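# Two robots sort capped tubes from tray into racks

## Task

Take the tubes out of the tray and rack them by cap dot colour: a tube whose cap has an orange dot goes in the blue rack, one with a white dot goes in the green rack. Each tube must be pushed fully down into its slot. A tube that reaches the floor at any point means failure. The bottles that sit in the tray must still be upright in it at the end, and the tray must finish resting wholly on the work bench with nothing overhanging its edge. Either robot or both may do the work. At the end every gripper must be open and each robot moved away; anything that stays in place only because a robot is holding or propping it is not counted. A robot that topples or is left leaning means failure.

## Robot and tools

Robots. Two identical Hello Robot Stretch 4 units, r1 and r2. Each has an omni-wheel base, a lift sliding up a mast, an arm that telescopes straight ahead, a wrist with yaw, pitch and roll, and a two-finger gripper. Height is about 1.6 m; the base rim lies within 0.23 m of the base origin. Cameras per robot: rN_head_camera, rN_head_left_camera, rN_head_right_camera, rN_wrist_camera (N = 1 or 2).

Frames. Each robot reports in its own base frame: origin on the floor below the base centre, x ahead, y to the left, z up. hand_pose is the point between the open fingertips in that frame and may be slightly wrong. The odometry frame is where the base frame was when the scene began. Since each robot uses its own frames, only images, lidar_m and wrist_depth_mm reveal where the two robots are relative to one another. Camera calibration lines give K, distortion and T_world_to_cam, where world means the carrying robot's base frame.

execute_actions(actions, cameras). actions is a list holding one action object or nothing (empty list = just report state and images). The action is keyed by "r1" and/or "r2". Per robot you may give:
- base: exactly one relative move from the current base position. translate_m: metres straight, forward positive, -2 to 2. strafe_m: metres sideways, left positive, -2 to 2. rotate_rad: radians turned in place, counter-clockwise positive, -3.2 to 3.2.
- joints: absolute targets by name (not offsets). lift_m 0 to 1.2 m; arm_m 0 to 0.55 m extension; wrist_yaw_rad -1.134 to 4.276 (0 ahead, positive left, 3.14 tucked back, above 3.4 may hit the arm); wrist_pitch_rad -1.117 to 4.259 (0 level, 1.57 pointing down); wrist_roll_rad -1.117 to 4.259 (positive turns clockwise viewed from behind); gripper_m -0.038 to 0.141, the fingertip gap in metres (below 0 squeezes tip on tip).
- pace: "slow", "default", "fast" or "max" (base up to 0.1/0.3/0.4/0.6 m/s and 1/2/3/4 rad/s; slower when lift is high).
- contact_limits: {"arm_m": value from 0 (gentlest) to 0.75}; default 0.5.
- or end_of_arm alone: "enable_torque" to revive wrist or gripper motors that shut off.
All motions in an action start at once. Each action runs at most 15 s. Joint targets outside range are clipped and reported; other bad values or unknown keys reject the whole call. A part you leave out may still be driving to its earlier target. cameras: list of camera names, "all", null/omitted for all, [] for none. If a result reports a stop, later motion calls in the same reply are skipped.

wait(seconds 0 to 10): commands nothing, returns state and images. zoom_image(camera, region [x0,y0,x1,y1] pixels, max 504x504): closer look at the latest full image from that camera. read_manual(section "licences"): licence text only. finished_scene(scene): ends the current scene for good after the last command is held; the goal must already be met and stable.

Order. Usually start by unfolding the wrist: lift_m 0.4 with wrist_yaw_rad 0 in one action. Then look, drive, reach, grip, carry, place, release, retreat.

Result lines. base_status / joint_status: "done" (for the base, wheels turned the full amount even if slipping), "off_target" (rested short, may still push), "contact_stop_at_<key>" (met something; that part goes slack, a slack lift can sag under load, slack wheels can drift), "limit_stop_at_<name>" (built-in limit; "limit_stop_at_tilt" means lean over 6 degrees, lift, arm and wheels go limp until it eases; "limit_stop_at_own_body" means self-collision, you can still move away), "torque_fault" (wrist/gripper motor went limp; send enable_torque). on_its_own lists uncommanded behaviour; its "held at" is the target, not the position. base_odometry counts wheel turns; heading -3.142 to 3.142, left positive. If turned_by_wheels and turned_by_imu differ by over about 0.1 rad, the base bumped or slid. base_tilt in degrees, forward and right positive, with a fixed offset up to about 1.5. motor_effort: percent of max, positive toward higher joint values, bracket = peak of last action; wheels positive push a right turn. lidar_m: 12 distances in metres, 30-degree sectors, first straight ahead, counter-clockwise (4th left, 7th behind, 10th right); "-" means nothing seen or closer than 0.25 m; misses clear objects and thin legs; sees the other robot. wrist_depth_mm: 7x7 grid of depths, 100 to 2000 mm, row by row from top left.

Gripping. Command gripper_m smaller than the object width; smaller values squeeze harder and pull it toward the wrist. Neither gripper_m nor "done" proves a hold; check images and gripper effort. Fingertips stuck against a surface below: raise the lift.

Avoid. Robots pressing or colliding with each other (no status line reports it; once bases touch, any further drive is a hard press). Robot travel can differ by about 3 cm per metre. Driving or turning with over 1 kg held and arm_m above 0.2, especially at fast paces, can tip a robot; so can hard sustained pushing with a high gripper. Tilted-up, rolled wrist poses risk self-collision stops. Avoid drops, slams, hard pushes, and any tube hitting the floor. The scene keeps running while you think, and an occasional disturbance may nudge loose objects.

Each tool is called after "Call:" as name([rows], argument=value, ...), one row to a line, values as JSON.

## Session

Call:
execute_actions(actions=[])

Scene clock: 0.00 s.
r1.base_odometry: x=+0.000 y=+0.000 heading=+0.000 (m, m, rad; r1's odometry frame)
r1.turned_by_wheels: +0.000 (rad since the last result)
r1.turned_by_imu: +0.000 (rad since the last result)
r1.base_tilt: forward=+0.9 right=-0.2 (deg)
r1.lidar_m: 3.62 3.77 1.00 1.06 1.56 2.89 1.29 1.01 0.98 1.07 1.55 3.36
r1.base_status: not commanded
r1.joint_positions: lift_m=+0.145 arm_m=+0.000 wrist_yaw_rad=+3.083 wrist_pitch_rad=-0.010 wrist_roll_rad=+0.004 gripper_m=+0.057
r1.joint_status: not commanded
r1.motor_effort: lift_m=+17 arm_m=-1 wrist_yaw_rad=+0 wrist_pitch_rad=-7 wrist_roll_rad=-2 gripper_m=-2 wheel_0=+0 wheel_1=+0 wheel_2=+0 (%)
r1.hand_pose: x=-0.1115 y=+0.1043 z=+0.3265 quat_wxyz=(+0.029, +0.005, +0.002, +1.000) (m; r1's base frame)
r1.wrist_depth_mm: - 145 1537 - - - - / - 144 1537 - - - - / - 123 172 - - - - / 106 139 212 - - - - / 141 1138 1499 - - - - / 991 1160 1138 1430 1182 1464 1464 / 820 878 778 891 788 904 946
r2.base_odometry: x=+0.000 y=+0.000 heading=+0.000 (m, m, rad; r2's odometry frame)
r2.turned_by_wheels: +0.000 (rad since the last result)
r2.turned_by_imu: +0.000 (rad since the last result)
r2.base_tilt: forward=+0.2 right=-0.2 (deg)
r2.lidar_m: 0.73 0.72 0.86 1.63 3.66 4.38 1.25 1.25 1.50 5.08 1.40 0.85
r2.base_status: not commanded
r2.joint_positions: lift_m=+0.276 arm_m=+0.001 wrist_yaw_rad=+3.131 wrist_pitch_rad=+0.003 wrist_roll_rad=+0.002 gripper_m=+0.057
r2.joint_status: not commanded
r2.motor_effort: lift_m=+19 arm_m=+0 wrist_yaw_rad=+0 wrist_pitch_rad=-7 wrist_roll_rad=+1 gripper_m=-3 wheel_0=+0 wheel_1=+0 wheel_2=+0 (%)
r2.hand_pose: x=-0.1152 y=+0.0906 z=+0.4536 quat_wxyz=(+0.006, -0.001, +0.001, +1.000) (m; r2's base frame)
r2.wrist_depth_mm: - 136 - - - - - / - 123 202 - - - - / - 131 193 - - - - / 135 137 - - - - - / - - - - - - - / 1255 1366 195 1576 202 1661 1708 / 1042 976 1078 137 1025 1138 1138
pictures: r1_head_camera, r1_head_left_camera, r1_head_right_camera, r1_wrist_camera, r2_head_camera, r2_head_left_camera, r2_head_right_camera, r2_wrist_camera
camera_calibration (this result's frames):
r1_wrist_camera: T_world_to_cam=[[0.038239, 0.998408, 0.0414559, -0.111414], [-0.0464526, 0.0432175, -0.997985, 0.382481], [-0.998188, 0.0362362, 0.0480313, 0.0916611], [0, 0, 0, 1]] pos_world=[0.113523, 0.091385, 0.381927]
r2_wrist_camera: T_world_to_cam=[[0.0607464, 0.998117, 0.00849971, -0.103462], [0.0264586, 0.00690226, -0.999626, 0.506709], [-0.997802, 0.0609486, -0.0259895, 0.117282], [0, 0, 0, 1]] pos_world=[0.109902, 0.0926214, 0.510447]
Images, in order (width x height): r1_head_camera 420x560, r1_head_left_camera 420x672, r1_head_right_camera 420x672, r1_wrist_camera 616x392, r2_head_camera 420x560, r2_head_left_camera 420x672, r2_head_right_camera 420x672, r2_wrist_camera 616x392.

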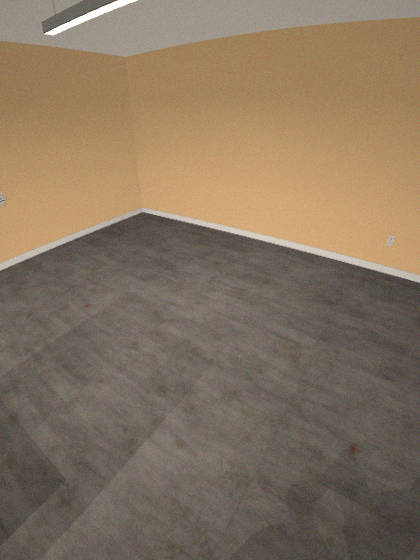

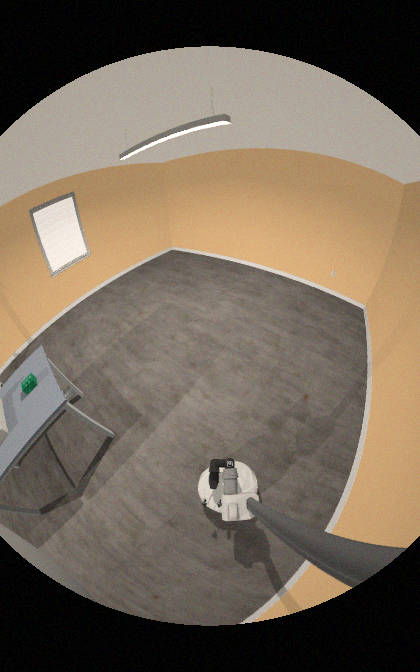

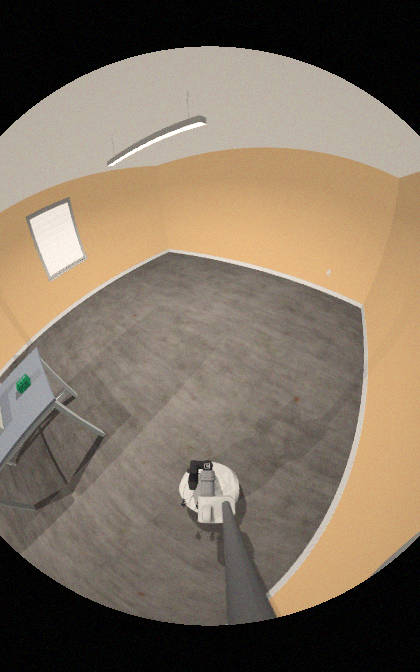

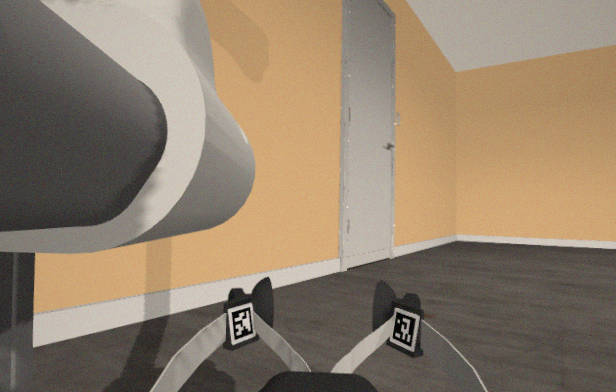

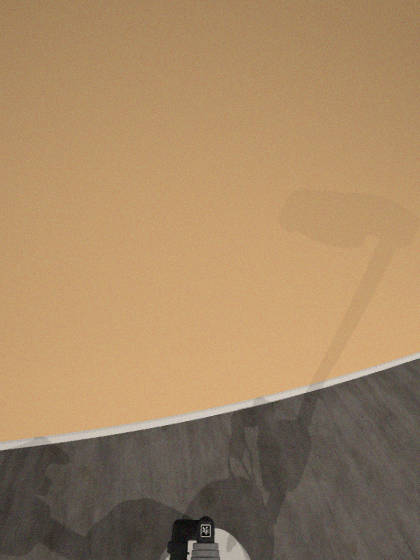

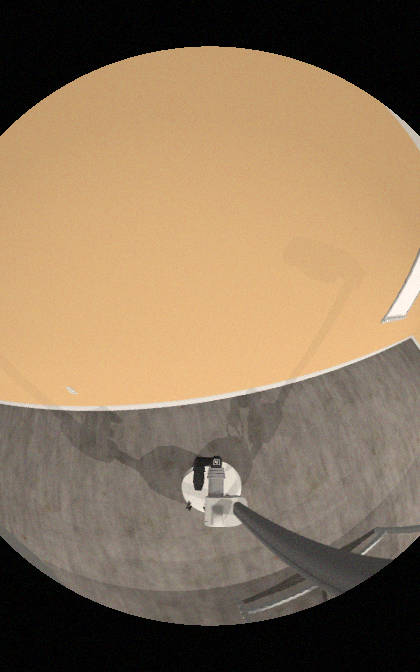

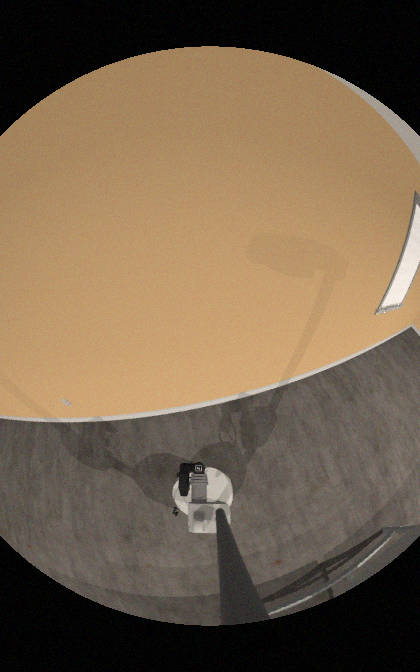

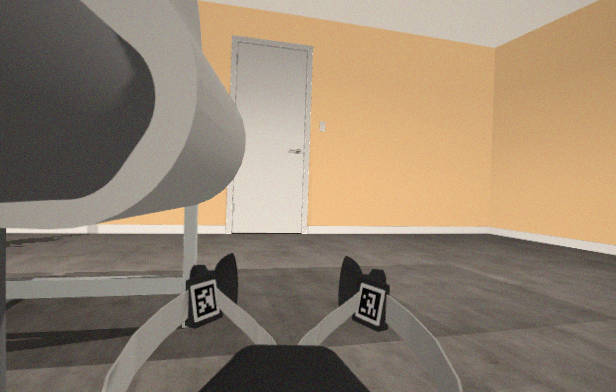

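Call:
execute_actions([
  {"r1": {"base": {"rotate_rad": 0.951}, "pace": "max"}, "r2": {"base": {"rotate_rad": -2.88}, "pace": "max"}},
], cameras=["r1_head_camera", "r2_head_camera"])

Scene clock: 5.03 s.
r1.base_odometry: x=+0.000 y=+0.000 heading=+0.951 (m, m, rad; r1's odometry frame)
r1.turned_by_wheels: +0.951 (rad since the last result)
r1.turned_by_imu: +0.956 (rad since the last result)
r1.base_tilt: forward=+0.9 right=+0.0 (deg)
r1.lidar_m: 1.00 1.02 1.39 3.86 1.41 1.02 0.98 1.04 1.45 3.36 3.52 3.87
r1.base_status: done
r1.joint_positions: lift_m=+0.145 arm_m=+0.000 wrist_yaw_rad=+3.083 wrist_pitch_rad=-0.010 wrist_roll_rad=+0.004 gripper_m=+0.057
r1.joint_status: not commanded
r1.motor_effort: lift_m=+17(17) arm_m=-1(1) wrist_yaw_rad=-1(1) wrist_pitch_rad=-8(7) wrist_roll_rad=-2(1) gripper_m=+1(1) wheel_0=+0(9) wheel_1=+1(10) wheel_2=+2(16) (%)
r1.hand_pose: x=-0.1115 y=+0.1043 z=+0.3265 quat_wxyz=(+0.029, +0.005, +0.002, +1.000) (m; r1's base frame)
r1.wrist_depth_mm: - 145 1160 1160 1160 1160 1182 / - 144 1138 1160 1160 1160 1160 / - 123 172 1160 1138 1160 1138 / 106 139 212 1138 1160 1138 1138 / 141 1118 1118 1138 1138 1160 1138 / 1098 1098 1118 1098 1098 1118 1098 / 831 878 778 904 798 917 946
r2.base_odometry: x=+0.000 y=+0.000 heading=-2.880 (m, m, rad; r2's odometry frame)
r2.turned_by_wheels: -2.880 (rad since the last result)
r2.turned_by_imu: -2.921 (rad since the last result)
r2.base_tilt: forward=+0.2 right=-0.1 (deg)
r2.lidar_m: 1.22 1.30 1.85 2.61 1.01 0.75 0.72 0.78 1.10 3.31 3.88 4.10
r2.base_status: done
r2.joint_positions: lift_m=+0.276 arm_m=+0.001 wrist_yaw_rad=+3.130 wrist_pitch_rad=+0.003 wrist_roll_rad=+0.002 gripper_m=+0.057
r2.joint_status: not commanded
r2.motor_effort: lift_m=+19(19) arm_m=+0(0) wrist_yaw_rad=+2(3) wrist_pitch_rad=-7(6) wrist_roll_rad=+0(1) gripper_m=-2(5) wheel_0=+0(9) wheel_1=+0(11) wheel_2=-1(10) (%)
r2.hand_pose: x=-0.1152 y=+0.0907 z=+0.4536 quat_wxyz=(+0.006, -0.001, +0.001, +1.000) (m; r2's base frame)
r2.wrist_depth_mm: - 136 842 854 878 866 866 / - 123 202 866 878 854 878 / - 131 194 866 878 878 866 / 135 137 866 878 878 866 891 / 866 866 854 866 866 878 878 / 866 866 195 854 202 878 878 / 842 842 866 137 866 878 878
pictures: r1_head_camera, r2_head_camera
Images, in order (width x height): r1_head_camera 420x560, r2_head_camera 420x560.

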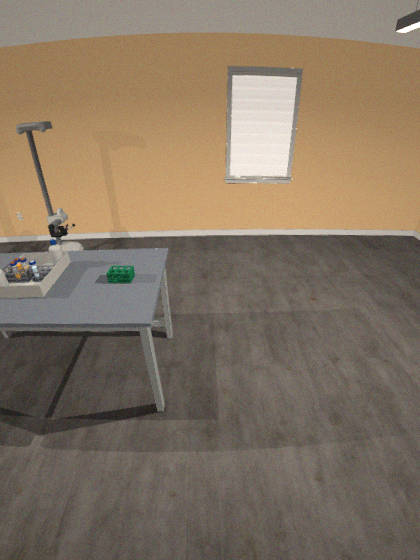

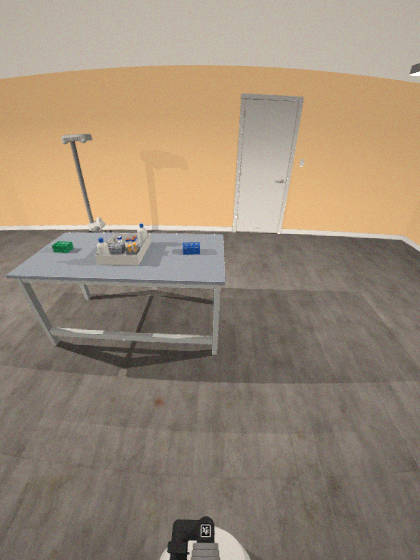

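Call:
execute_actions([
  {"r1": {"base": {"strafe_m": 0.94}, "joints": {"lift_m": 1.15, "wrist_yaw_rad": 0}, "pace": "max"}, "r2": {"base": {"strafe_m": 0.68}, "joints": {"lift_m": 1.15, "wrist_yaw_rad": 0}, "pace": "max"}},
], cameras=["r1_head_camera", "r2_head_camera"])

Call:
execute_actions([
  {"r1": {"base": {"translate_m": 0.45}, "joints": {"wrist_pitch_rad": 1.57}, "pace": "max"}, "r2": {"base": {"translate_m": 0.65}, "joints": {"wrist_pitch_rad": 1.57}, "pace": "max"}},
], cameras=["r1_head_camera", "r2_head_camera"])

Scene clock: 9.37 s.
r1.base_odometry: x=-0.765 y=+0.546 heading=+0.951 (m, m, rad; r1's odometry frame)
r1.turned_by_wheels: +0.000 (rad since the last result)
r1.turned_by_imu: -0.001 (rad since the last result)
r1.base_tilt: forward=+1.1 right=-0.1 (deg)
r1.lidar_m: 0.97 1.03 4.59 3.91 1.43 1.05 0.99 1.03 1.45 3.98 4.50 0.99
r1.base_status: done
r1.joint_positions: lift_m=+1.150 arm_m=+0.000 wrist_yaw_rad=+0.000 wrist_pitch_rad=-0.011 wrist_roll_rad=+0.004 gripper_m=+0.057
r1.joint_status: all done
r1.motor_effort: lift_m=+21(21) arm_m=-1(1) wrist_yaw_rad=-3(4) wrist_pitch_rad=-6(8) wrist_roll_rad=-2(1) gripper_m=-5(4) wheel_0=+1(15) wheel_1=-3(17) wheel_2=+1(3) (%)
r1.hand_pose: x=+0.4598 y=-0.0874 z=+1.3310 quat_wxyz=(+1.000, +0.002, -0.005, +0.000) (m; r1's base frame)
r1.wrist_depth_mm: - - - - - - - / - - - - - - - / - - - - - - - / - - - - - - - / - - - - - - - / - - - - - - - / - 1397 1160 1281 1281 - -
r2.base_odometry: x=+0.176 y=-0.657 heading=-2.880 (m, m, rad; r2's odometry frame)
r2.turned_by_wheels: +0.000 (rad since the last result)
r2.turned_by_imu: -0.001 (rad since the last result)
r2.base_tilt: forward=+0.2 right=-0.2 (deg)
r2.lidar_m: 1.24 1.31 4.48 2.55 1.00 0.74 0.70 0.76 1.10 3.21 4.57 1.28
r2.base_status: done
r2.joint_positions: lift_m=+1.150 arm_m=+0.001 wrist_yaw_rad=+0.000 wrist_pitch_rad=+0.003 wrist_roll_rad=+0.002 gripper_m=+0.057
r2.joint_status: all done
r2.motor_effort: lift_m=+20(25) arm_m=+0(0) wrist_yaw_rad=+0(5) wrist_pitch_rad=-7(7) wrist_roll_rad=+1(1) gripper_m=-1(2) wheel_0=+1(13) wheel_1=+0(16) wheel_2=+1(1) (%)
r2.hand_pose: x=+0.4608 y=-0.0874 z=+1.3273 quat_wxyz=(+1.000, +0.001, +0.001, +0.000) (m; r2's base frame)
r2.wrist_depth_mm: - - - - - - - / - - - - - - - / - - - - - - - / - - - - - - - / - - - - - - - / - - 195 1576 202 - - / 1336 1182 1255 138 1255 - -
pictures: r1_head_camera, r2_head_camera
Images, in order (width x height): r1_head_camera 420x560, r2_head_camera 420x560.

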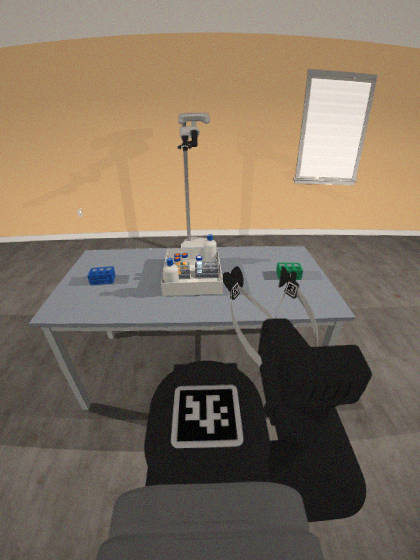

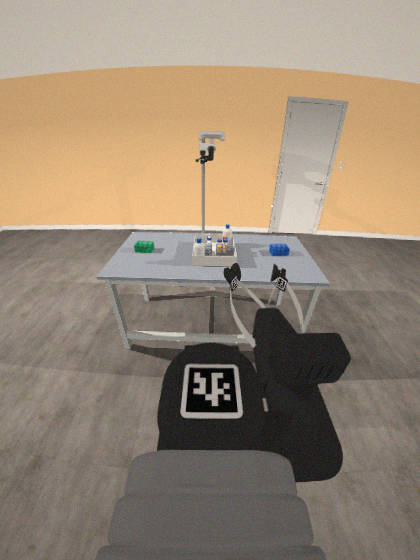

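Scene clock: 12.90 s.
r1.base_odometry: x=-0.504 y=+0.912 heading=+0.951 (m, m, rad; r1's odometry frame)
r1.turned_by_wheels: +0.000 (rad since the last result)
r1.turned_by_imu: +0.001 (rad since the last result)
r1.base_tilt: forward=+1.0 right=-0.1 (deg)
r1.lidar_m: 0.53 0.56 0.79 4.41 2.05 1.51 1.46 1.53 2.10 4.30 0.76 0.54
r1.base_status: done
r1.joint_positions: lift_m=+1.150 arm_m=+0.000 wrist_yaw_rad=+0.000 wrist_pitch_rad=+1.570 wrist_roll_rad=+0.004 gripper_m=+0.057
r1.joint_status: all done
r1.motor_effort: lift_m=+20(21) arm_m=-1(1) wrist_yaw_rad=-2(0) wrist_pitch_rad=+0(3) wrist_roll_rad=-1(1) gripper_m=-3(4) wheel_0=+2(4) wheel_1=+2(3) wheel_2=-1(10) (%)
r1.hand_pose: x=+0.1715 y=-0.0874 z=+1.0395 quat_wxyz=(+0.707, +0.002, +0.707, -0.002) (m; r1's base frame)
r1.wrist_depth_mm: 1336 1308 1308 1281 1281 1255 1255 / 1336 1308 1308 1281 1281 1255 1229 / 1308 1308 1308 1281 1281 1281 1229 / 1336 1308 1281 1281 1255 1255 1229 / 1308 1308 1281 1060 1255 1255 1229 / 1336 1308 1060 1042 1060 1229 1229 / 1281 1308 1308 691 1229 1229 1205
r2.base_odometry: x=-0.452 y=-0.825 heading=-2.880 (m, m, rad; r2's odometry frame)
r2.turned_by_wheels: +0.000 (rad since the last result)
r2.turned_by_imu: -0.003 (rad since the last result)
r2.base_tilt: forward=+0.2 right=-0.2 (deg)
r2.lidar_m: 0.58 0.63 0.87 4.34 1.86 1.41 1.36 1.43 2.04 4.38 0.87 0.60
r2.base_status: done
r2.joint_positions: lift_m=+1.150 arm_m=+0.001 wrist_yaw_rad=+0.000 wrist_pitch_rad=+1.570 wrist_roll_rad=+0.002 gripper_m=+0.057
r2.joint_status: all done
r2.motor_effort: lift_m=+20(20) arm_m=+0(0) wrist_yaw_rad=+3(2) wrist_pitch_rad=+1(7) wrist_roll_rad=+1(0) gripper_m=-5(4) wheel_0=+0(4) wheel_1=+0(8) wheel_2=+1(10) (%)
r2.hand_pose: x=+0.1726 y=-0.0874 z=+1.0396 quat_wxyz=(+0.708, +0.001, +0.707, -0.001) (m; r2's base frame)
r2.wrist_depth_mm: 1205 1229 1229 1281 1229 1281 1008 / 1229 1229 1229 1255 1281 1281 1308 / 1229 1205 1255 1255 1281 1281 1281 / 1229 1255 1229 1281 1281 1281 1281 / 1205 1255 1042 1042 1281 1281 1281 / 1229 1255 195 1060 203 1308 1308 / 1229 1255 1229 138 1281 1308 1308
pictures: r1_head_camera, r2_head_camera
Images, in order (width x height): r1_head_camera 420x560, r2_head_camera 420x560.

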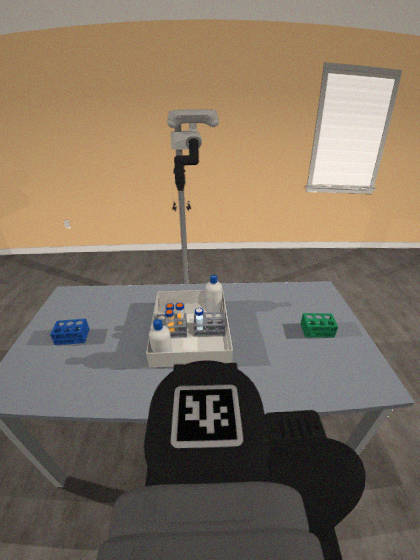

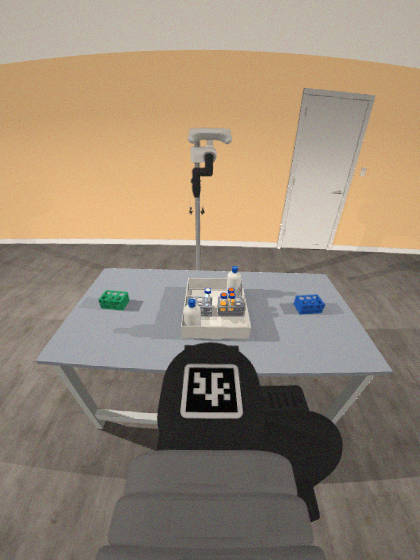

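Call:
zoom_image(camera="r1_head_camera", region=[140, 270, 240, 370])

Call:
zoom_image(camera="r2_head_camera", region=[175, 260, 260, 345])

Region (140, 270, 240, 370) of r1_head_camera's 420x560 image, scaled by 5.040, with more detail than that image has.

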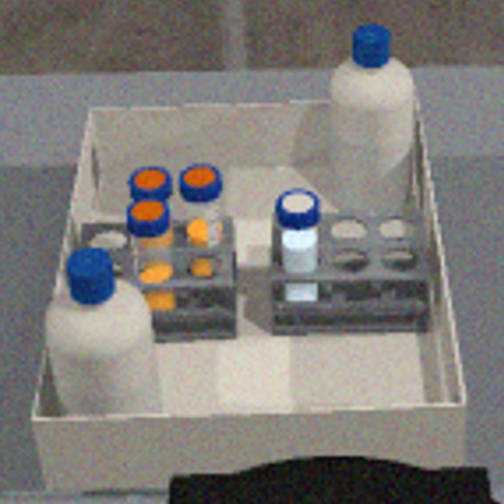

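Region (175, 260, 260, 345) of r2_head_camera's 420x560 image, scaled by 5.929, with more detail than that image has.

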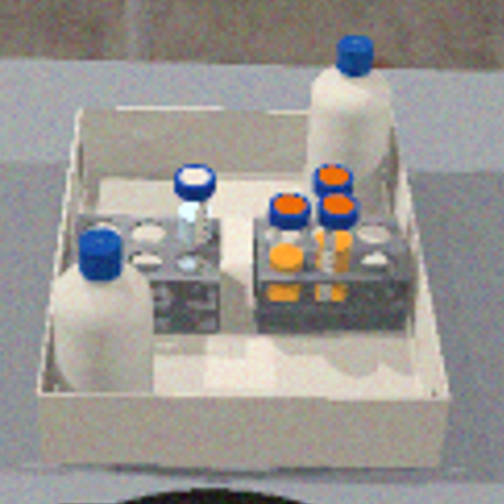

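Call:
execute_actions([
  {"r1": {"base": {"strafe_m": 0.21}, "joints": {"arm_m": 0.40}, "pace": "fast"}, "r2": {"base": {"rotate_rad": -0.04}, "joints": {"arm_m": 0.35}, "pace": "fast"}},
], cameras=[])

Call:
execute_actions([
  {"r1": {"base": {"translate_m": 0.35}, "joints": {"lift_m": 1.10}, "pace": "fast"}, "r2": {"base": {"translate_m": 0.31}, "pace": "fast"}},
], cameras=["r1_wrist_camera", "r2_wrist_camera"])

Scene clock: 28.23 s.
r1.base_odometry: x=-0.675 y=+1.034 heading=+0.951 (m, m, rad; r1's odometry frame)
r1.turned_by_wheels: +0.000 (rad since the last result)
r1.turned_by_imu: -0.001 (rad since the last result)
r1.base_tilt: forward=+1.0 right=-0.1 (deg)
r1.lidar_m: 0.52 0.53 0.78 4.18 2.03 1.52 1.43 1.49 2.06 4.51 0.77 0.54
r1.base_status: done
r1.joint_positions: lift_m=+1.150 arm_m=+0.399 wrist_yaw_rad=+0.000 wrist_pitch_rad=+1.570 wrist_roll_rad=+0.004 gripper_m=+0.057
r1.joint_status: all done
r1.motor_effort: lift_m=+21(21) arm_m=+5(6) wrist_yaw_rad=-3(0) wrist_pitch_rad=+0(2) wrist_roll_rad=-1(2) gripper_m=-2(0) wheel_0=+0(12) wheel_1=+0(11) wheel_2=+0(1) (%)
r1.hand_pose: x=+0.5703 y=-0.0874 z=+1.0395 quat_wxyz=(+0.707, +0.001, +0.707, -0.001) (m; r1's base frame)
r1.wrist_depth_mm: 521 521 517 368 500 492 492 / 525 517 512 442 500 492 488 / 521 517 512 504 500 492 488 / 521 517 508 504 496 488 484 / 521 512 508 500 500 488 484 / 1308 1281 1281 1281 1255 1255 1229 / 1308 1308 1138 1060 1255 1229 1205
r2.base_odometry: x=-0.452 y=-0.825 heading=-2.920 (m, m, rad; r2's odometry frame)
r2.turned_by_wheels: -0.040 (rad since the last result)
r2.turned_by_imu: -0.041 (rad since the last result)
r2.base_tilt: forward=+0.2 right=-0.3 (deg)
r2.lidar_m: 0.59 0.62 0.85 4.34 1.94 1.43 1.34 1.41 1.98 4.38 0.91 0.63
r2.base_status: done
r2.joint_positions: lift_m=+1.150 arm_m=+0.349 wrist_yaw_rad=+0.000 wrist_pitch_rad=+1.570 wrist_roll_rad=+0.002 gripper_m=+0.057
r2.joint_status: all done
r2.motor_effort: lift_m=+20(20) arm_m=+8(8) wrist_yaw_rad=+1(0) wrist_pitch_rad=+0(1) wrist_roll_rad=+1(1) gripper_m=-3(4) wheel_0=+0(2) wheel_1=+2(1) wheel_2=+2(2) (%)
r2.hand_pose: x=+0.5199 y=-0.0874 z=+1.0396 quat_wxyz=(+0.707, +0.000, +0.707, +0.000) (m; r2's base frame)
r2.wrist_depth_mm: 480 488 488 496 504 508 512 / 484 488 492 496 500 504 512 / 488 488 496 504 508 512 517 / 1205 1229 1229 1281 1281 1308 1308 / 1229 1255 1229 1255 1281 1281 1281 / 1229 1229 195 1281 202 1281 1336 / 1229 1255 1060 137 1281 1308 1336
pictures: none
No camera images: the call's "cameras" was empty. Leave "cameras" out to get every camera's image.

Scene clock: 30.83 s.
r1.base_odometry: x=-0.472 y=+1.319 heading=+0.952 (m, m, rad; r1's odometry frame)
r1.turned_by_wheels: +0.000 (rad since the last result)
r1.turned_by_imu: +0.001 (rad since the last result)
r1.base_tilt: forward=+0.9 right=-0.2 (deg)
r1.lidar_m: 0.25 0.25 0.27 4.22 2.57 1.86 1.79 1.87 2.56 0.75 0.27 0.25
r1.base_status: done
r1.joint_positions: lift_m=+1.100 arm_m=+0.399 wrist_yaw_rad=+0.000 wrist_pitch_rad=+1.570 wrist_roll_rad=+0.004 gripper_m=+0.057
r1.joint_status: all done
r1.motor_effort: lift_m=+15(16) arm_m=+5(5) wrist_yaw_rad=-2(0) wrist_pitch_rad=-1(1) wrist_roll_rad=-1(1) gripper_m=-4(2) wheel_0=+2(6) wheel_1=+3(9) wheel_2=-1(15) (%)
r1.hand_pose: x=+0.5703 y=-0.0874 z=+0.9900 quat_wxyz=(+0.707, +0.001, +0.707, -0.001) (m; r1's base frame)
r1.wrist_depth_mm: 473 469 462 459 455 445 439 / 477 469 462 449 445 309 301 / 473 462 459 449 445 387 439 / 469 466 459 449 445 433 436 / 466 462 455 387 384 382 433 / 466 462 455 445 439 436 433 / 462 459 392 332 436 413 433
r2.base_odometry: x=-0.754 y=-0.893 heading=-2.919 (m, m, rad; r2's odometry frame)
r2.turned_by_wheels: +0.000 (rad since the last result)
r2.turned_by_imu: -0.001 (rad since the last result)
r2.base_tilt: forward=+0.2 right=-0.2 (deg)
r2.lidar_m: 0.28 0.31 0.43 4.35 2.43 1.76 1.66 1.75 2.40 4.39 0.43 0.31
r2.base_status: done
r2.joint_positions: lift_m=+1.150 arm_m=+0.349 wrist_yaw_rad=+0.000 wrist_pitch_rad=+1.570 wrist_roll_rad=+0.002 gripper_m=+0.057
r2.joint_status: not commanded
r2.motor_effort: lift_m=+21(20) arm_m=+7(7) wrist_yaw_rad=+1(1) wrist_pitch_rad=+0(0) wrist_roll_rad=+1(1) gripper_m=-1(3) wheel_0=-1(6) wheel_1=+0(3) wheel_2=+2(9) (%)
r2.hand_pose: x=+0.5199 y=-0.0874 z=+1.0396 quat_wxyz=(+0.707, +0.001, +0.707, -0.001) (m; r2's base frame)
r2.wrist_depth_mm: 484 484 488 430 500 508 512 / 480 430 462 433 504 508 492 / 484 459 484 436 504 508 517 / 488 455 496 500 508 512 512 / 488 436 496 496 512 512 521 / 492 496 195 504 202 521 521 / 492 496 504 137 512 521 525
pictures: r1_wrist_camera, r2_wrist_camera
camera_calibration (this result's frames):
r1_wrist_camera: T_world_to_cam=[[0.0414292, -0.998919, -0.0211036, -0.0880881], [-0.998399, -0.0405749, -0.0394171, 0.6712], [0.0385182, 0.0227028, -0.999, 1.19146], [0, 0, 0, 1]] pos_world=[0.627882, -0.0878084, 1.21486]
r2_wrist_camera: T_world_to_cam=[[0.008539, -0.998726, 0.0497383, -0.159628], [-0.99972, -0.007429, 0.0224589, 0.546569], [-0.0220608, -0.0499161, -0.99851, 1.27117], [0, 0, 0, 1]] pos_world=[0.575822, -0.0919126, 1.26494]
Images, in order (width x height): r1_wrist_camera 616x392, r2_wrist_camera 616x392.

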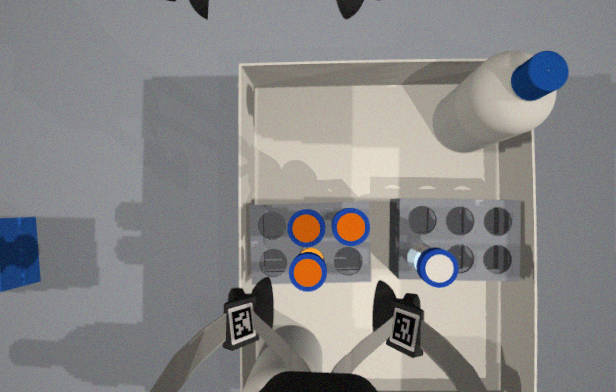

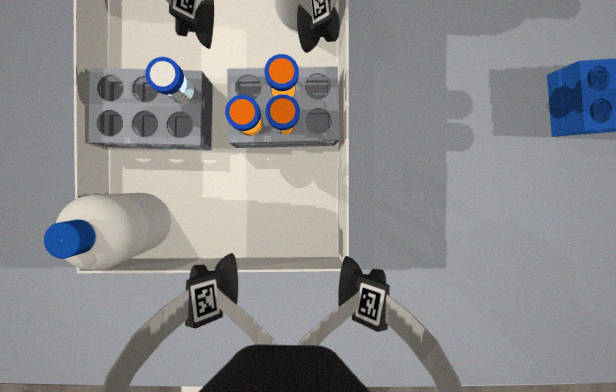

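Call:
execute_actions([
  {"r1": {"base": {"strafe_m": 0.013}, "joints": {"lift_m": 0.98, "gripper_m": 0.053}}, "r2": {"base": {"strafe_m": 0.127}}},
], cameras=["r1_wrist_camera", "r2_wrist_camera"])

Scene clock: 35.47 s.
r1.base_odometry: x=-0.483 y=+1.327 heading=+0.952 (m, m, rad; r1's odometry frame)
r1.turned_by_wheels: +0.000 (rad since the last result)
r1.turned_by_imu: -0.001 (rad since the last result)
r1.base_tilt: forward=+1.0 right=-0.1 (deg)
r1.lidar_m: 0.25 0.25 0.28 4.20 2.56 1.88 1.77 1.88 2.58 0.74 0.26 0.25
r1.base_status: done
r1.joint_positions: lift_m=+0.980 arm_m=+0.399 wrist_yaw_rad=+0.000 wrist_pitch_rad=+1.570 wrist_roll_rad=+0.004 gripper_m=+0.053
r1.joint_status: all done
r1.motor_effort: lift_m=+14(14) arm_m=+4(5) wrist_yaw_rad=+0(0) wrist_pitch_rad=+0(0) wrist_roll_rad=-2(2) gripper_m=+1(1) wheel_0=-2(6) wheel_1=+3(10) wheel_2=+0(0) (%)
r1.hand_pose: x=+0.5703 y=-0.0874 z=+0.8700 quat_wxyz=(+0.707, +0.001, +0.707, -0.001) (m; r1's base frame)
r1.wrist_depth_mm: 349 343 320 301 301 300 229 / 347 343 334 332 327 324 236 / 345 342 332 330 327 324 319 / 343 342 332 327 325 319 319 / 343 338 325 266 265 262 258 / 342 336 257 206 263 260 257 / 342 336 286 324 320 317 315
r2.base_odometry: x=-0.726 y=-1.017 heading=-2.919 (m, m, rad; r2's odometry frame)
r2.turned_by_wheels: +0.000 (rad since the last result)
r2.turned_by_imu: +0.000 (rad since the last result)
r2.base_tilt: forward=+0.3 right=-0.2 (deg)
r2.lidar_m: 0.28 0.31 0.42 4.23 2.42 1.74 1.66 1.74 2.38 4.52 0.45 0.31
r2.base_status: done
r2.joint_positions: lift_m=+1.150 arm_m=+0.349 wrist_yaw_rad=+0.000 wrist_pitch_rad=+1.570 wrist_roll_rad=+0.002 gripper_m=+0.057
r2.joint_status: not commanded
r2.motor_effort: lift_m=+20(20) arm_m=+7(7) wrist_yaw_rad=+1(2) wrist_pitch_rad=+0(0) wrist_roll_rad=+1(1) gripper_m=-1(3) wheel_0=+2(10) wheel_1=-1(8) wheel_2=+1(1) (%)
r2.hand_pose: x=+0.5199 y=-0.0874 z=+1.0396 quat_wxyz=(+0.707, +0.001, +0.707, -0.001) (m; r2's base frame)
r2.wrist_depth_mm: 480 484 488 492 449 186 147 / 484 492 484 492 384 162 147 / 484 492 488 492 452 504 517 / 484 492 496 500 504 512 517 / 492 488 355 500 504 512 517 / 492 500 195 504 202 525 521 / 496 500 508 137 512 521 525
pictures: r1_wrist_camera, r2_wrist_camera
camera_calibration (this result's frames):
r1_wrist_camera: T_world_to_cam=[[0.0414291, -0.998919, -0.0211036, -0.0906197], [-0.998399, -0.0405748, -0.0394172, 0.666475], [0.0385183, 0.0227028, -0.999, 1.07162], [0, 0, 0, 1]] pos_world=[0.627885, -0.0878084, 1.09491]
r2_wrist_camera: T_world_to_cam=[[0.00853886, -0.998726, 0.0497383, -0.159628], [-0.99972, -0.00742887, 0.0224588, 0.546572], [-0.0220607, -0.0499161, -0.99851, 1.27117], [0, 0, 0, 1]] pos_world=[0.575825, -0.0919126, 1.26494]
Images, in order (width x height): r1_wrist_camera 616x392, r2_wrist_camera 616x392.

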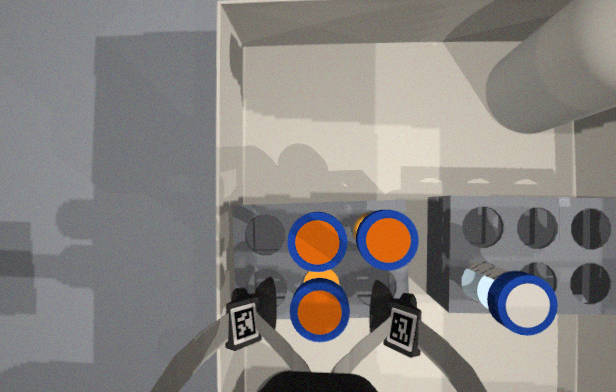

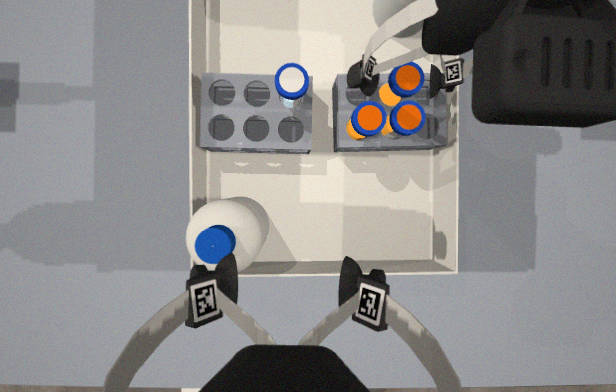

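Call:
execute_actions([
  {"r1": {"joints": {"gripper_m": 0.012}}},
], cameras=[])

Call:
execute_actions([
  {"r1": {"joints": {"lift_m": 1.08}}},
], cameras=["r1_wrist_camera"])

Call:
zoom_image(camera="r1_wrist_camera", region=[230, 180, 430, 350])

Scene clock: 38.63 s.
r1.base_odometry: x=-0.483 y=+1.327 heading=+0.952 (m, m, rad; r1's odometry frame)
r1.turned_by_wheels: +0.000 (rad since the last result)
r1.turned_by_imu: +0.000 (rad since the last result)
r1.base_tilt: forward=+0.9 right=-0.2 (deg)
r1.lidar_m: 0.25 0.25 0.27 4.21 2.58 1.88 1.78 1.90 2.54 0.75 0.28 0.25
r1.base_status: not commanded
r1.joint_positions: lift_m=+0.980 arm_m=+0.399 wrist_yaw_rad=+0.000 wrist_pitch_rad=+1.570 wrist_roll_rad=+0.004 gripper_m=+0.012
r1.joint_status: all done
r1.motor_effort: lift_m=+14(14) arm_m=+5(5) wrist_yaw_rad=-2(1) wrist_pitch_rad=-1(2) wrist_roll_rad=-2(2) gripper_m=-11(10) wheel_0=-3(3) wheel_1=+3(3) wheel_2=+0(0) (%)
r1.hand_pose: x=+0.5703 y=-0.0874 z=+0.8700 quat_wxyz=(+0.707, +0.001, +0.707, -0.001) (m; r1's base frame)
r1.wrist_depth_mm: 347 345 320 300 300 300 229 / 347 342 334 332 327 324 236 / 345 340 332 329 325 322 320 / 345 340 332 327 324 317 317 / 342 340 324 265 213 262 258 / 340 336 290 198 263 260 257 / 338 336 285 324 319 315 315
r2.base_odometry: x=-0.726 y=-1.017 heading=-2.919 (m, m, rad; r2's odometry frame)
r2.turned_by_wheels: +0.000 (rad since the last result)
r2.turned_by_imu: +0.000 (rad since the last result)
r2.base_tilt: forward=+0.2 right=-0.2 (deg)
r2.lidar_m: 0.28 0.30 0.40 4.22 2.43 1.75 1.68 1.75 2.38 4.50 0.43 0.31
r2.base_status: not commanded
r2.joint_positions: lift_m=+1.150 arm_m=+0.349 wrist_yaw_rad=+0.000 wrist_pitch_rad=+1.570 wrist_roll_rad=+0.002 gripper_m=+0.057
r2.joint_status: not commanded
r2.motor_effort: lift_m=+20(20) arm_m=+7(7) wrist_yaw_rad=+1(1) wrist_pitch_rad=+1(0) wrist_roll_rad=+1(1) gripper_m=-5(7) wheel_0=+1(1) wheel_1=-1(1) wheel_2=+1(1) (%)
r2.hand_pose: x=+0.5199 y=-0.0874 z=+1.0396 quat_wxyz=(+0.707, +0.001, +0.707, -0.001) (m; r2's base frame)
r2.wrist_depth_mm: 484 484 492 496 449 186 147 / 484 488 492 492 382 162 148 / 492 492 492 492 459 508 508 / 488 492 496 500 504 512 521 / 492 492 357 496 508 517 521 / 488 496 195 504 202 512 521 / 496 496 500 138 512 521 521
pictures: none
No camera images: the call's "cameras" was empty. Leave "cameras" out to get every camera's image.

Scene clock: 40.07 s.
r1.base_odometry: x=-0.483 y=+1.327 heading=+0.952 (m, m, rad; r1's odometry frame)
r1.turned_by_wheels: +0.000 (rad since the last result)
r1.turned_by_imu: +0.000 (rad since the last result)
r1.base_tilt: forward=+1.0 right=-0.1 (deg)
r1.lidar_m: 0.25 0.25 0.26 4.21 2.60 1.89 1.80 1.89 2.59 0.72 0.27 0.25
r1.base_status: not commanded
r1.joint_positions: lift_m=+1.080 arm_m=+0.399 wrist_yaw_rad=+0.000 wrist_pitch_rad=+1.570 wrist_roll_rad=+0.004 gripper_m=+0.012
r1.joint_status: all done
r1.motor_effort: lift_m=+22(24) arm_m=+4(5) wrist_yaw_rad=-1(1) wrist_pitch_rad=+0(1) wrist_roll_rad=-2(2) gripper_m=-13(13) wheel_0=-2(2) wheel_1=+2(3) wheel_2=+0(0) (%)
r1.hand_pose: x=+0.5703 y=-0.0874 z=+0.9694 quat_wxyz=(+0.707, +0.001, +0.707, -0.001) (m; r1's base frame)
r1.wrist_depth_mm: 452 449 445 439 433 427 421 / 452 445 439 430 424 351 277 / 452 445 439 430 424 410 384 / 445 442 436 427 424 418 384 / 442 442 436 368 389 357 362 / 445 442 433 198 362 415 384 / 445 436 430 334 312 413 382
r2.base_odometry: x=-0.726 y=-1.017 heading=-2.919 (m, m, rad; r2's odometry frame)
r2.turned_by_wheels: +0.000 (rad since the last result)
r2.turned_by_imu: +0.000 (rad since the last result)
r2.base_tilt: forward=+0.2 right=-0.2 (deg)
r2.lidar_m: 0.29 0.30 0.42 4.23 2.44 1.75 1.66 1.73 2.38 4.51 0.42 0.31
r2.base_status: not commanded
r2.joint_positions: lift_m=+1.150 arm_m=+0.349 wrist_yaw_rad=+0.000 wrist_pitch_rad=+1.570 wrist_roll_rad=+0.002 gripper_m=+0.057
r2.joint_status: not commanded
r2.motor_effort: lift_m=+21(20) arm_m=+7(7) wrist_yaw_rad=+0(1) wrist_pitch_rad=-1(1) wrist_roll_rad=+1(1) gripper_m=-3(3) wheel_0=+2(2) wheel_1=-1(1) wheel_2=+1(1) (%)
r2.hand_pose: x=+0.5199 y=-0.0874 z=+1.0396 quat_wxyz=(+0.707, +0.001, +0.707, -0.001) (m; r2's base frame)
r2.wrist_depth_mm: 484 492 492 496 286 276 517 / 484 484 488 488 445 508 512 / 484 492 488 492 455 508 512 / 484 492 492 504 512 512 521 / 496 500 357 500 504 512 517 / 492 496 196 508 202 517 521 / 492 500 500 138 512 517 525
pictures: r1_wrist_camera
camera_calibration (this result's frames):
r1_wrist_camera: T_world_to_cam=[[0.0414291, -0.998919, -0.0211036, -0.0885228], [-0.998399, -0.0405748, -0.0394172, 0.670394], [0.0385183, 0.0227028, -0.999, 1.17088], [0, 0, 0, 1]] pos_world=[0.627887, -0.0878084, 1.19427]
Images, in order (width x height): r1_wrist_camera 616x392.

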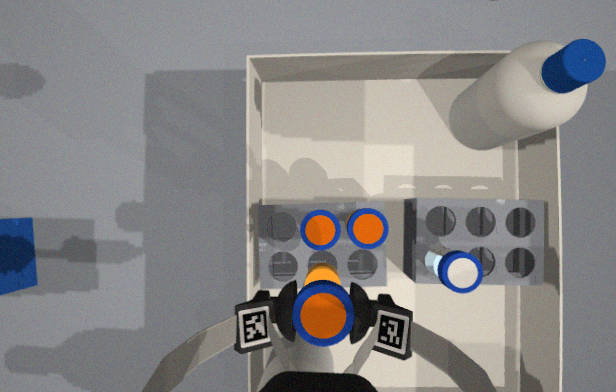

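Region (230, 180, 430, 350) of r1_wrist_camera's 616x392 image, scaled by 2.520; it fills the top 428 rows of this view, and the rest is white.

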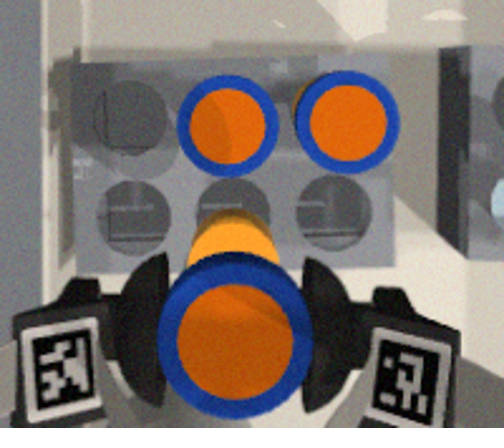

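Call:
execute_actions([
  {"r1": {"base": {"strafe_m": 0.46}}, "r2": {"joints": {"arm_m": 0.512, "lift_m": 1.10}}},
], cameras=["r1_wrist_camera", "r2_wrist_camera"])

Call:
zoom_image(camera="r1_wrist_camera", region=[230, 170, 450, 350])

Scene clock: 44.43 s.
r1.base_odometry: x=-0.857 y=+1.593 heading=+0.952 (m, m, rad; r1's odometry frame)
r1.turned_by_wheels: +0.000 (rad since the last result)
r1.turned_by_imu: -0.001 (rad since the last result)
r1.base_tilt: forward=+0.9 right=+0.0 (deg)
r1.lidar_m: 0.25 0.25 3.88 3.75 2.55 1.87 1.77 1.89 2.54 0.78 0.28 0.25
r1.base_status: done
r1.joint_positions: lift_m=+1.080 arm_m=+0.399 wrist_yaw_rad=+0.000 wrist_pitch_rad=+1.570 wrist_roll_rad=+0.004 gripper_m=+0.012
r1.joint_status: not commanded
r1.motor_effort: lift_m=+20(22) arm_m=+4(5) wrist_yaw_rad=-2(1) wrist_pitch_rad=-1(2) wrist_roll_rad=-2(1) gripper_m=-10(13) wheel_0=+0(8) wheel_1=-1(14) wheel_2=+0(1) (%)
r1.hand_pose: x=+0.5703 y=-0.0874 z=+0.9695 quat_wxyz=(+0.707, +0.001, +0.707, -0.001) (m; r1's base frame)
r1.wrist_depth_mm: 1281 1229 442 436 430 427 421 / 1255 1255 442 433 430 424 421 / 1255 1255 439 433 427 424 418 / 1255 1255 436 433 424 421 415 / 1255 1255 433 424 397 421 415 / 1229 1229 433 198 362 415 413 / 1255 1229 430 424 312 415 413
r2.base_odometry: x=-0.726 y=-1.017 heading=-2.919 (m, m, rad; r2's odometry frame)
r2.turned_by_wheels: +0.000 (rad since the last result)
r2.turned_by_imu: +0.000 (rad since the last result)
r2.base_tilt: forward=+0.2 right=-0.2 (deg)
r2.lidar_m: 0.27 0.31 0.41 4.23 2.40 1.75 1.66 1.77 2.40 4.51 0.45 0.30
r2.base_status: not commanded
r2.joint_positions: lift_m=+1.100 arm_m=+0.511 wrist_yaw_rad=+0.000 wrist_pitch_rad=+1.570 wrist_roll_rad=+0.002 gripper_m=+0.057
r2.joint_status: all done
r2.motor_effort: lift_m=+17(22) arm_m=+8(8) wrist_yaw_rad=+0(1) wrist_pitch_rad=-1(0) wrist_roll_rad=+1(1) gripper_m=-2(5) wheel_0=+1(1) wheel_1=-1(1) wheel_2=+1(1) (%)
r2.hand_pose: x=+0.6818 y=-0.0874 z=+0.9900 quat_wxyz=(+0.707, +0.000, +0.707, +0.000) (m; r2's base frame)
r2.wrist_depth_mm: 436 436 445 445 452 459 462 / 436 439 442 445 387 312 466 / 439 445 445 449 424 459 466 / 442 442 445 449 455 462 469 / 442 449 389 392 394 462 466 / 445 445 195 449 202 462 469 / 445 449 399 137 459 469 469
pictures: r1_wrist_camera, r2_wrist_camera
camera_calibration (this result's frames):
r1_wrist_camera: T_world_to_cam=[[0.0413865, -0.99892, -0.0211056, -0.0884939], [-0.998402, -0.0405332, -0.0393683, 0.670342], [0.0384703, 0.0227012, -0.999002, 1.17102], [0, 0, 0, 1]] pos_world=[0.627883, -0.0878108, 1.19438]
r2_wrist_camera: T_world_to_cam=[[0.00857378, -0.998726, 0.0497368, -0.158562], [-0.999716, -0.00745517, 0.0226326, 0.709358], [-0.0222329, -0.0499167, -0.998506, 1.22525], [0, 0, 0, 1]] pos_world=[0.737757, -0.0919111, 1.21525]
Images, in order (width x height): r1_wrist_camera 616x392, r2_wrist_camera 616x392.

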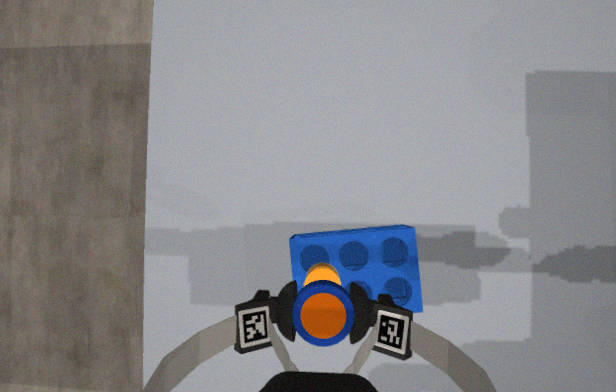

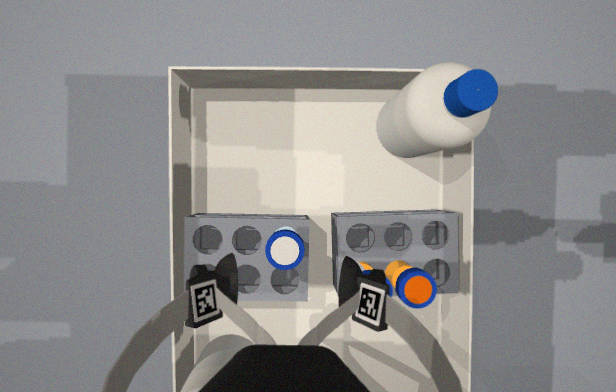

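Region (230, 170, 450, 350) of r1_wrist_camera's 616x392 image, scaled by 2.291; it fills the top 412 rows of this view, and the rest is white.

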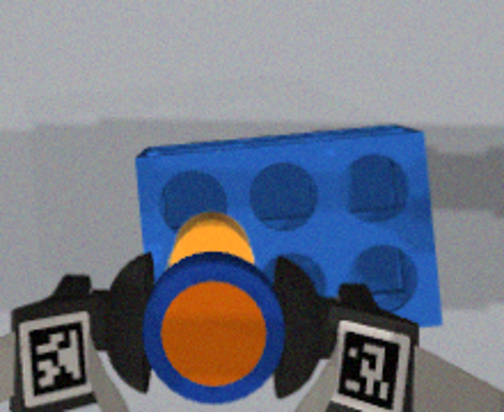

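Call:
execute_actions([
  {"r1": {"base": {"strafe_m": 0.008}, "joints": {"arm_m": 0.405, "lift_m": 1.04}}, "r2": {"base": {"strafe_m": 0.003}, "joints": {"lift_m": 0.98, "gripper_m": 0.054}}},
], cameras=["r1_wrist_camera", "r2_wrist_camera"])

Call:
zoom_image(camera="r1_wrist_camera", region=[230, 170, 450, 350])

Scene clock: 47.23 s.
r1.base_odometry: x=-0.864 y=+1.598 heading=+0.952 (m, m, rad; r1's odometry frame)
r1.turned_by_wheels: +0.000 (rad since the last result)
r1.turned_by_imu: +0.000 (rad since the last result)
r1.base_tilt: forward=+0.9 right=-0.1 (deg)
r1.lidar_m: 0.25 0.25 3.86 3.73 2.53 1.85 1.78 1.86 2.58 0.78 0.29 0.25
r1.base_status: done
r1.joint_positions: lift_m=+1.040 arm_m=+0.404 wrist_yaw_rad=+0.000 wrist_pitch_rad=+1.570 wrist_roll_rad=+0.004 gripper_m=+0.012
r1.joint_status: all done
r1.motor_effort: lift_m=+14(22) arm_m=+5(7) wrist_yaw_rad=-1(1) wrist_pitch_rad=-2(1) wrist_roll_rad=-2(2) gripper_m=-12(9) wheel_0=+0(9) wheel_1=+1(7) wheel_2=+0(1) (%)
r1.hand_pose: x=+0.5752 y=-0.0874 z=+0.9300 quat_wxyz=(+0.707, +0.001, +0.707, -0.001) (m; r1's base frame)
r1.wrist_depth_mm: 1229 1205 402 397 392 387 382 / 1229 1205 397 394 389 384 379 / 1229 1205 397 392 389 384 377 / 1205 1205 397 392 387 382 377 / 1182 1182 394 384 355 382 377 / 1205 1182 394 198 322 379 377 / 1205 1182 389 387 293 375 373
r2.base_odometry: x=-0.726 y=-1.020 heading=-2.919 (m, m, rad; r2's odometry frame)
r2.turned_by_wheels: +0.000 (rad since the last result)
r2.turned_by_imu: +0.000 (rad since the last result)
r2.base_tilt: forward=+0.2 right=-0.2 (deg)
r2.lidar_m: 0.28 0.29 0.42 4.23 2.42 1.75 1.66 1.73 2.39 4.52 0.43 0.32
r2.base_status: done
r2.joint_positions: lift_m=+0.980 arm_m=+0.511 wrist_yaw_rad=+0.000 wrist_pitch_rad=+1.570 wrist_roll_rad=+0.002 gripper_m=+0.054
r2.joint_status: all done
r2.motor_effort: lift_m=+17(18) arm_m=+7(7) wrist_yaw_rad=+1(1) wrist_pitch_rad=+0(0) wrist_roll_rad=+2(1) gripper_m=-1(4) wheel_0=+0(5) wheel_1=-1(8) wheel_2=+0(1) (%)
r2.hand_pose: x=+0.6818 y=-0.0874 z=+0.8699 quat_wxyz=(+0.707, +0.000, +0.707, +0.000) (m; r2's base frame)
r2.wrist_depth_mm: 322 294 296 294 294 216 190 / 322 322 324 327 330 208 192 / 324 322 327 330 330 303 342 / 322 322 329 329 336 334 342 / 324 270 271 272 274 278 343 / 325 268 198 273 205 277 345 / 327 319 330 137 338 216 347
pictures: r1_wrist_camera, r2_wrist_camera
camera_calibration (this result's frames):
r1_wrist_camera: T_world_to_cam=[[0.0413433, -0.998922, -0.0211071, -0.0895043], [-0.998405, -0.0404908, -0.0393316, 0.673664], [0.0384346, 0.0226995, -0.999003, 1.13142], [0, 0, 0, 1]] pos_world=[0.632805, -0.0878132, 1.1549]
r2_wrist_camera: T_world_to_cam=[[0.00857271, -0.998726, 0.0497368, -0.152592], [-0.999716, -0.0074541, 0.0226326, 0.712093], [-0.022233, -0.0499167, -0.998506, 1.10541], [0, 0, 0, 1]] pos_world=[0.737775, -0.0919112, 1.09523]
Images, in order (width x height): r1_wrist_camera 616x392, r2_wrist_camera 616x392.

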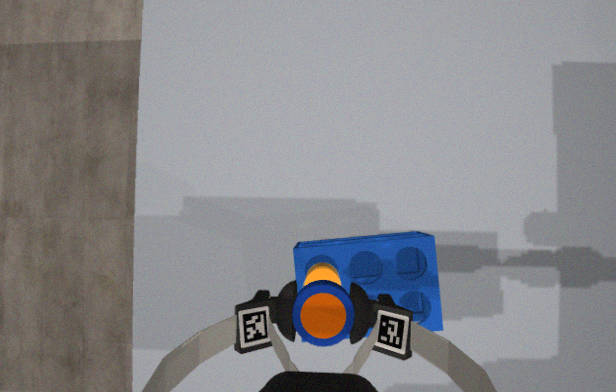

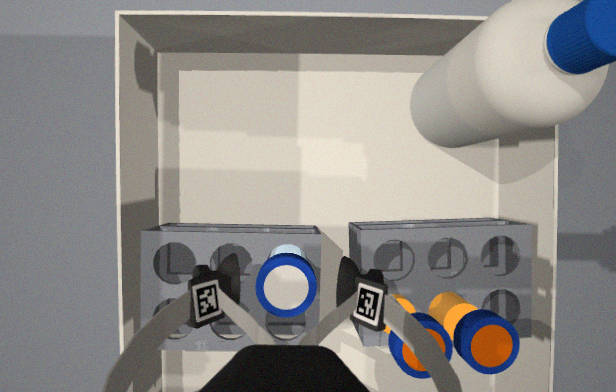

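Region (230, 170, 450, 350) of r1_wrist_camera's 616x392 image, scaled by 2.291; it fills the top 412 rows of this view, and the rest is white.

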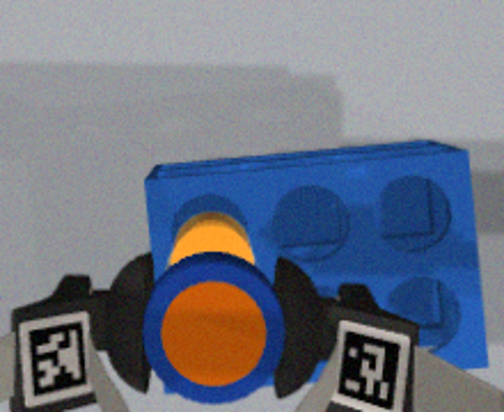

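Call:
execute_actions([
  {"r1": {"joints": {"lift_m": 0.977}}, "r2": {"joints": {"gripper_m": 0.012}}},
], cameras=["r1_wrist_camera", "r2_wrist_camera"])

Scene clock: 49.37 s.
r1.base_odometry: x=-0.864 y=+1.598 heading=+0.952 (m, m, rad; r1's odometry frame)
r1.turned_by_wheels: +0.000 (rad since the last result)
r1.turned_by_imu: +0.000 (rad since the last result)
r1.base_tilt: forward=+0.9 right=-0.1 (deg)
r1.lidar_m: 0.25 0.25 3.89 3.73 2.54 1.89 1.79 1.88 2.56 0.75 0.25 0.25
r1.base_status: not commanded
r1.joint_positions: lift_m=+0.977 arm_m=+0.404 wrist_yaw_rad=+0.000 wrist_pitch_rad=+1.570 wrist_roll_rad=+0.004 gripper_m=+0.012
r1.joint_status: all done
r1.motor_effort: lift_m=+14(16) arm_m=+5(5) wrist_yaw_rad=-3(1) wrist_pitch_rad=-1(0) wrist_roll_rad=-1(2) gripper_m=-10(9) wheel_0=-1(0) wheel_1=+1(0) wheel_2=+0(0) (%)
r1.hand_pose: x=+0.5752 y=-0.0874 z=+0.8670 quat_wxyz=(+0.707, +0.001, +0.707, -0.001) (m; r1's base frame)
r1.wrist_depth_mm: 1160 342 336 330 329 324 320 / 1160 340 336 330 327 324 320 / 1138 338 334 330 327 322 319 / 1138 338 332 329 324 320 317 / 1138 334 330 327 317 319 317 / 1138 334 330 198 262 317 317 / 1138 332 327 264 262 315 314
r2.base_odometry: x=-0.726 y=-1.020 heading=-2.919 (m, m, rad; r2's odometry frame)
r2.turned_by_wheels: +0.000 (rad since the last result)
r2.turned_by_imu: +0.000 (rad since the last result)
r2.base_tilt: forward=+0.3 right=-0.2 (deg)
r2.lidar_m: 0.28 0.28 0.42 4.23 2.44 1.76 1.67 1.75 2.37 4.52 0.45 0.31
r2.base_status: not commanded
r2.joint_positions: lift_m=+0.980 arm_m=+0.511 wrist_yaw_rad=+0.000 wrist_pitch_rad=+1.570 wrist_roll_rad=+0.002 gripper_m=+0.012
r2.joint_status: all done
r2.motor_effort: lift_m=+17(17) arm_m=+7(8) wrist_yaw_rad=+2(1) wrist_pitch_rad=-1(0) wrist_roll_rad=+1(1) gripper_m=-14(14) wheel_0=-1(1) wheel_1=-1(1) wheel_2=+0(0) (%)
r2.hand_pose: x=+0.6818 y=-0.0874 z=+0.8699 quat_wxyz=(+0.707, +0.000, +0.707, +0.000) (m; r2's base frame)
r2.wrist_depth_mm: 320 293 296 296 294 214 189 / 322 320 324 327 329 209 193 / 322 320 324 330 332 301 343 / 324 322 327 330 334 336 343 / 325 270 271 271 276 278 343 / 325 267 193 204 193 277 345 / 329 289 330 144 336 216 345
pictures: r1_wrist_camera, r2_wrist_camera
camera_calibration (this result's frames):
r1_wrist_camera: T_world_to_cam=[[0.0413436, -0.998922, -0.0211071, -0.090834], [-0.998405, -0.0404911, -0.0393321, 0.671189], [0.0384351, 0.0226995, -0.999003, 1.06849], [0, 0, 0, 1]] pos_world=[0.632807, -0.0878132, 1.09191]
r2_wrist_camera: T_world_to_cam=[[0.00857273, -0.998726, 0.0497368, -0.152592], [-0.999716, -0.00745412, 0.0226326, 0.712094], [-0.022233, -0.0499167, -0.998506, 1.10541], [0, 0, 0, 1]] pos_world=[0.737776, -0.0919112, 1.09523]
Images, in order (width x height): r1_wrist_camera 616x392, r2_wrist_camera 616x392.

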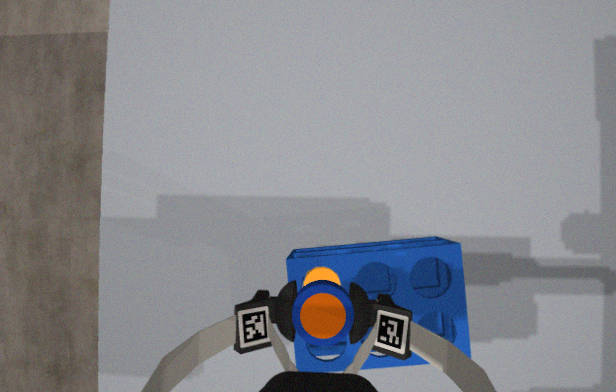

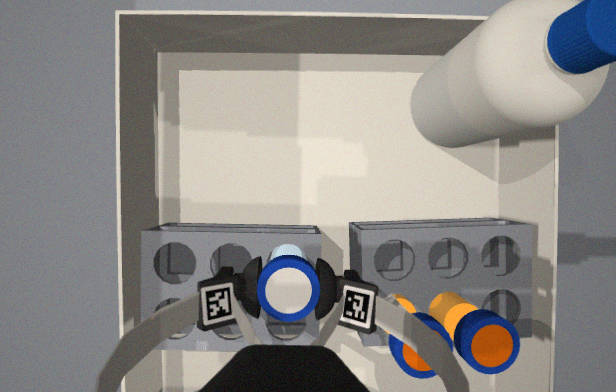

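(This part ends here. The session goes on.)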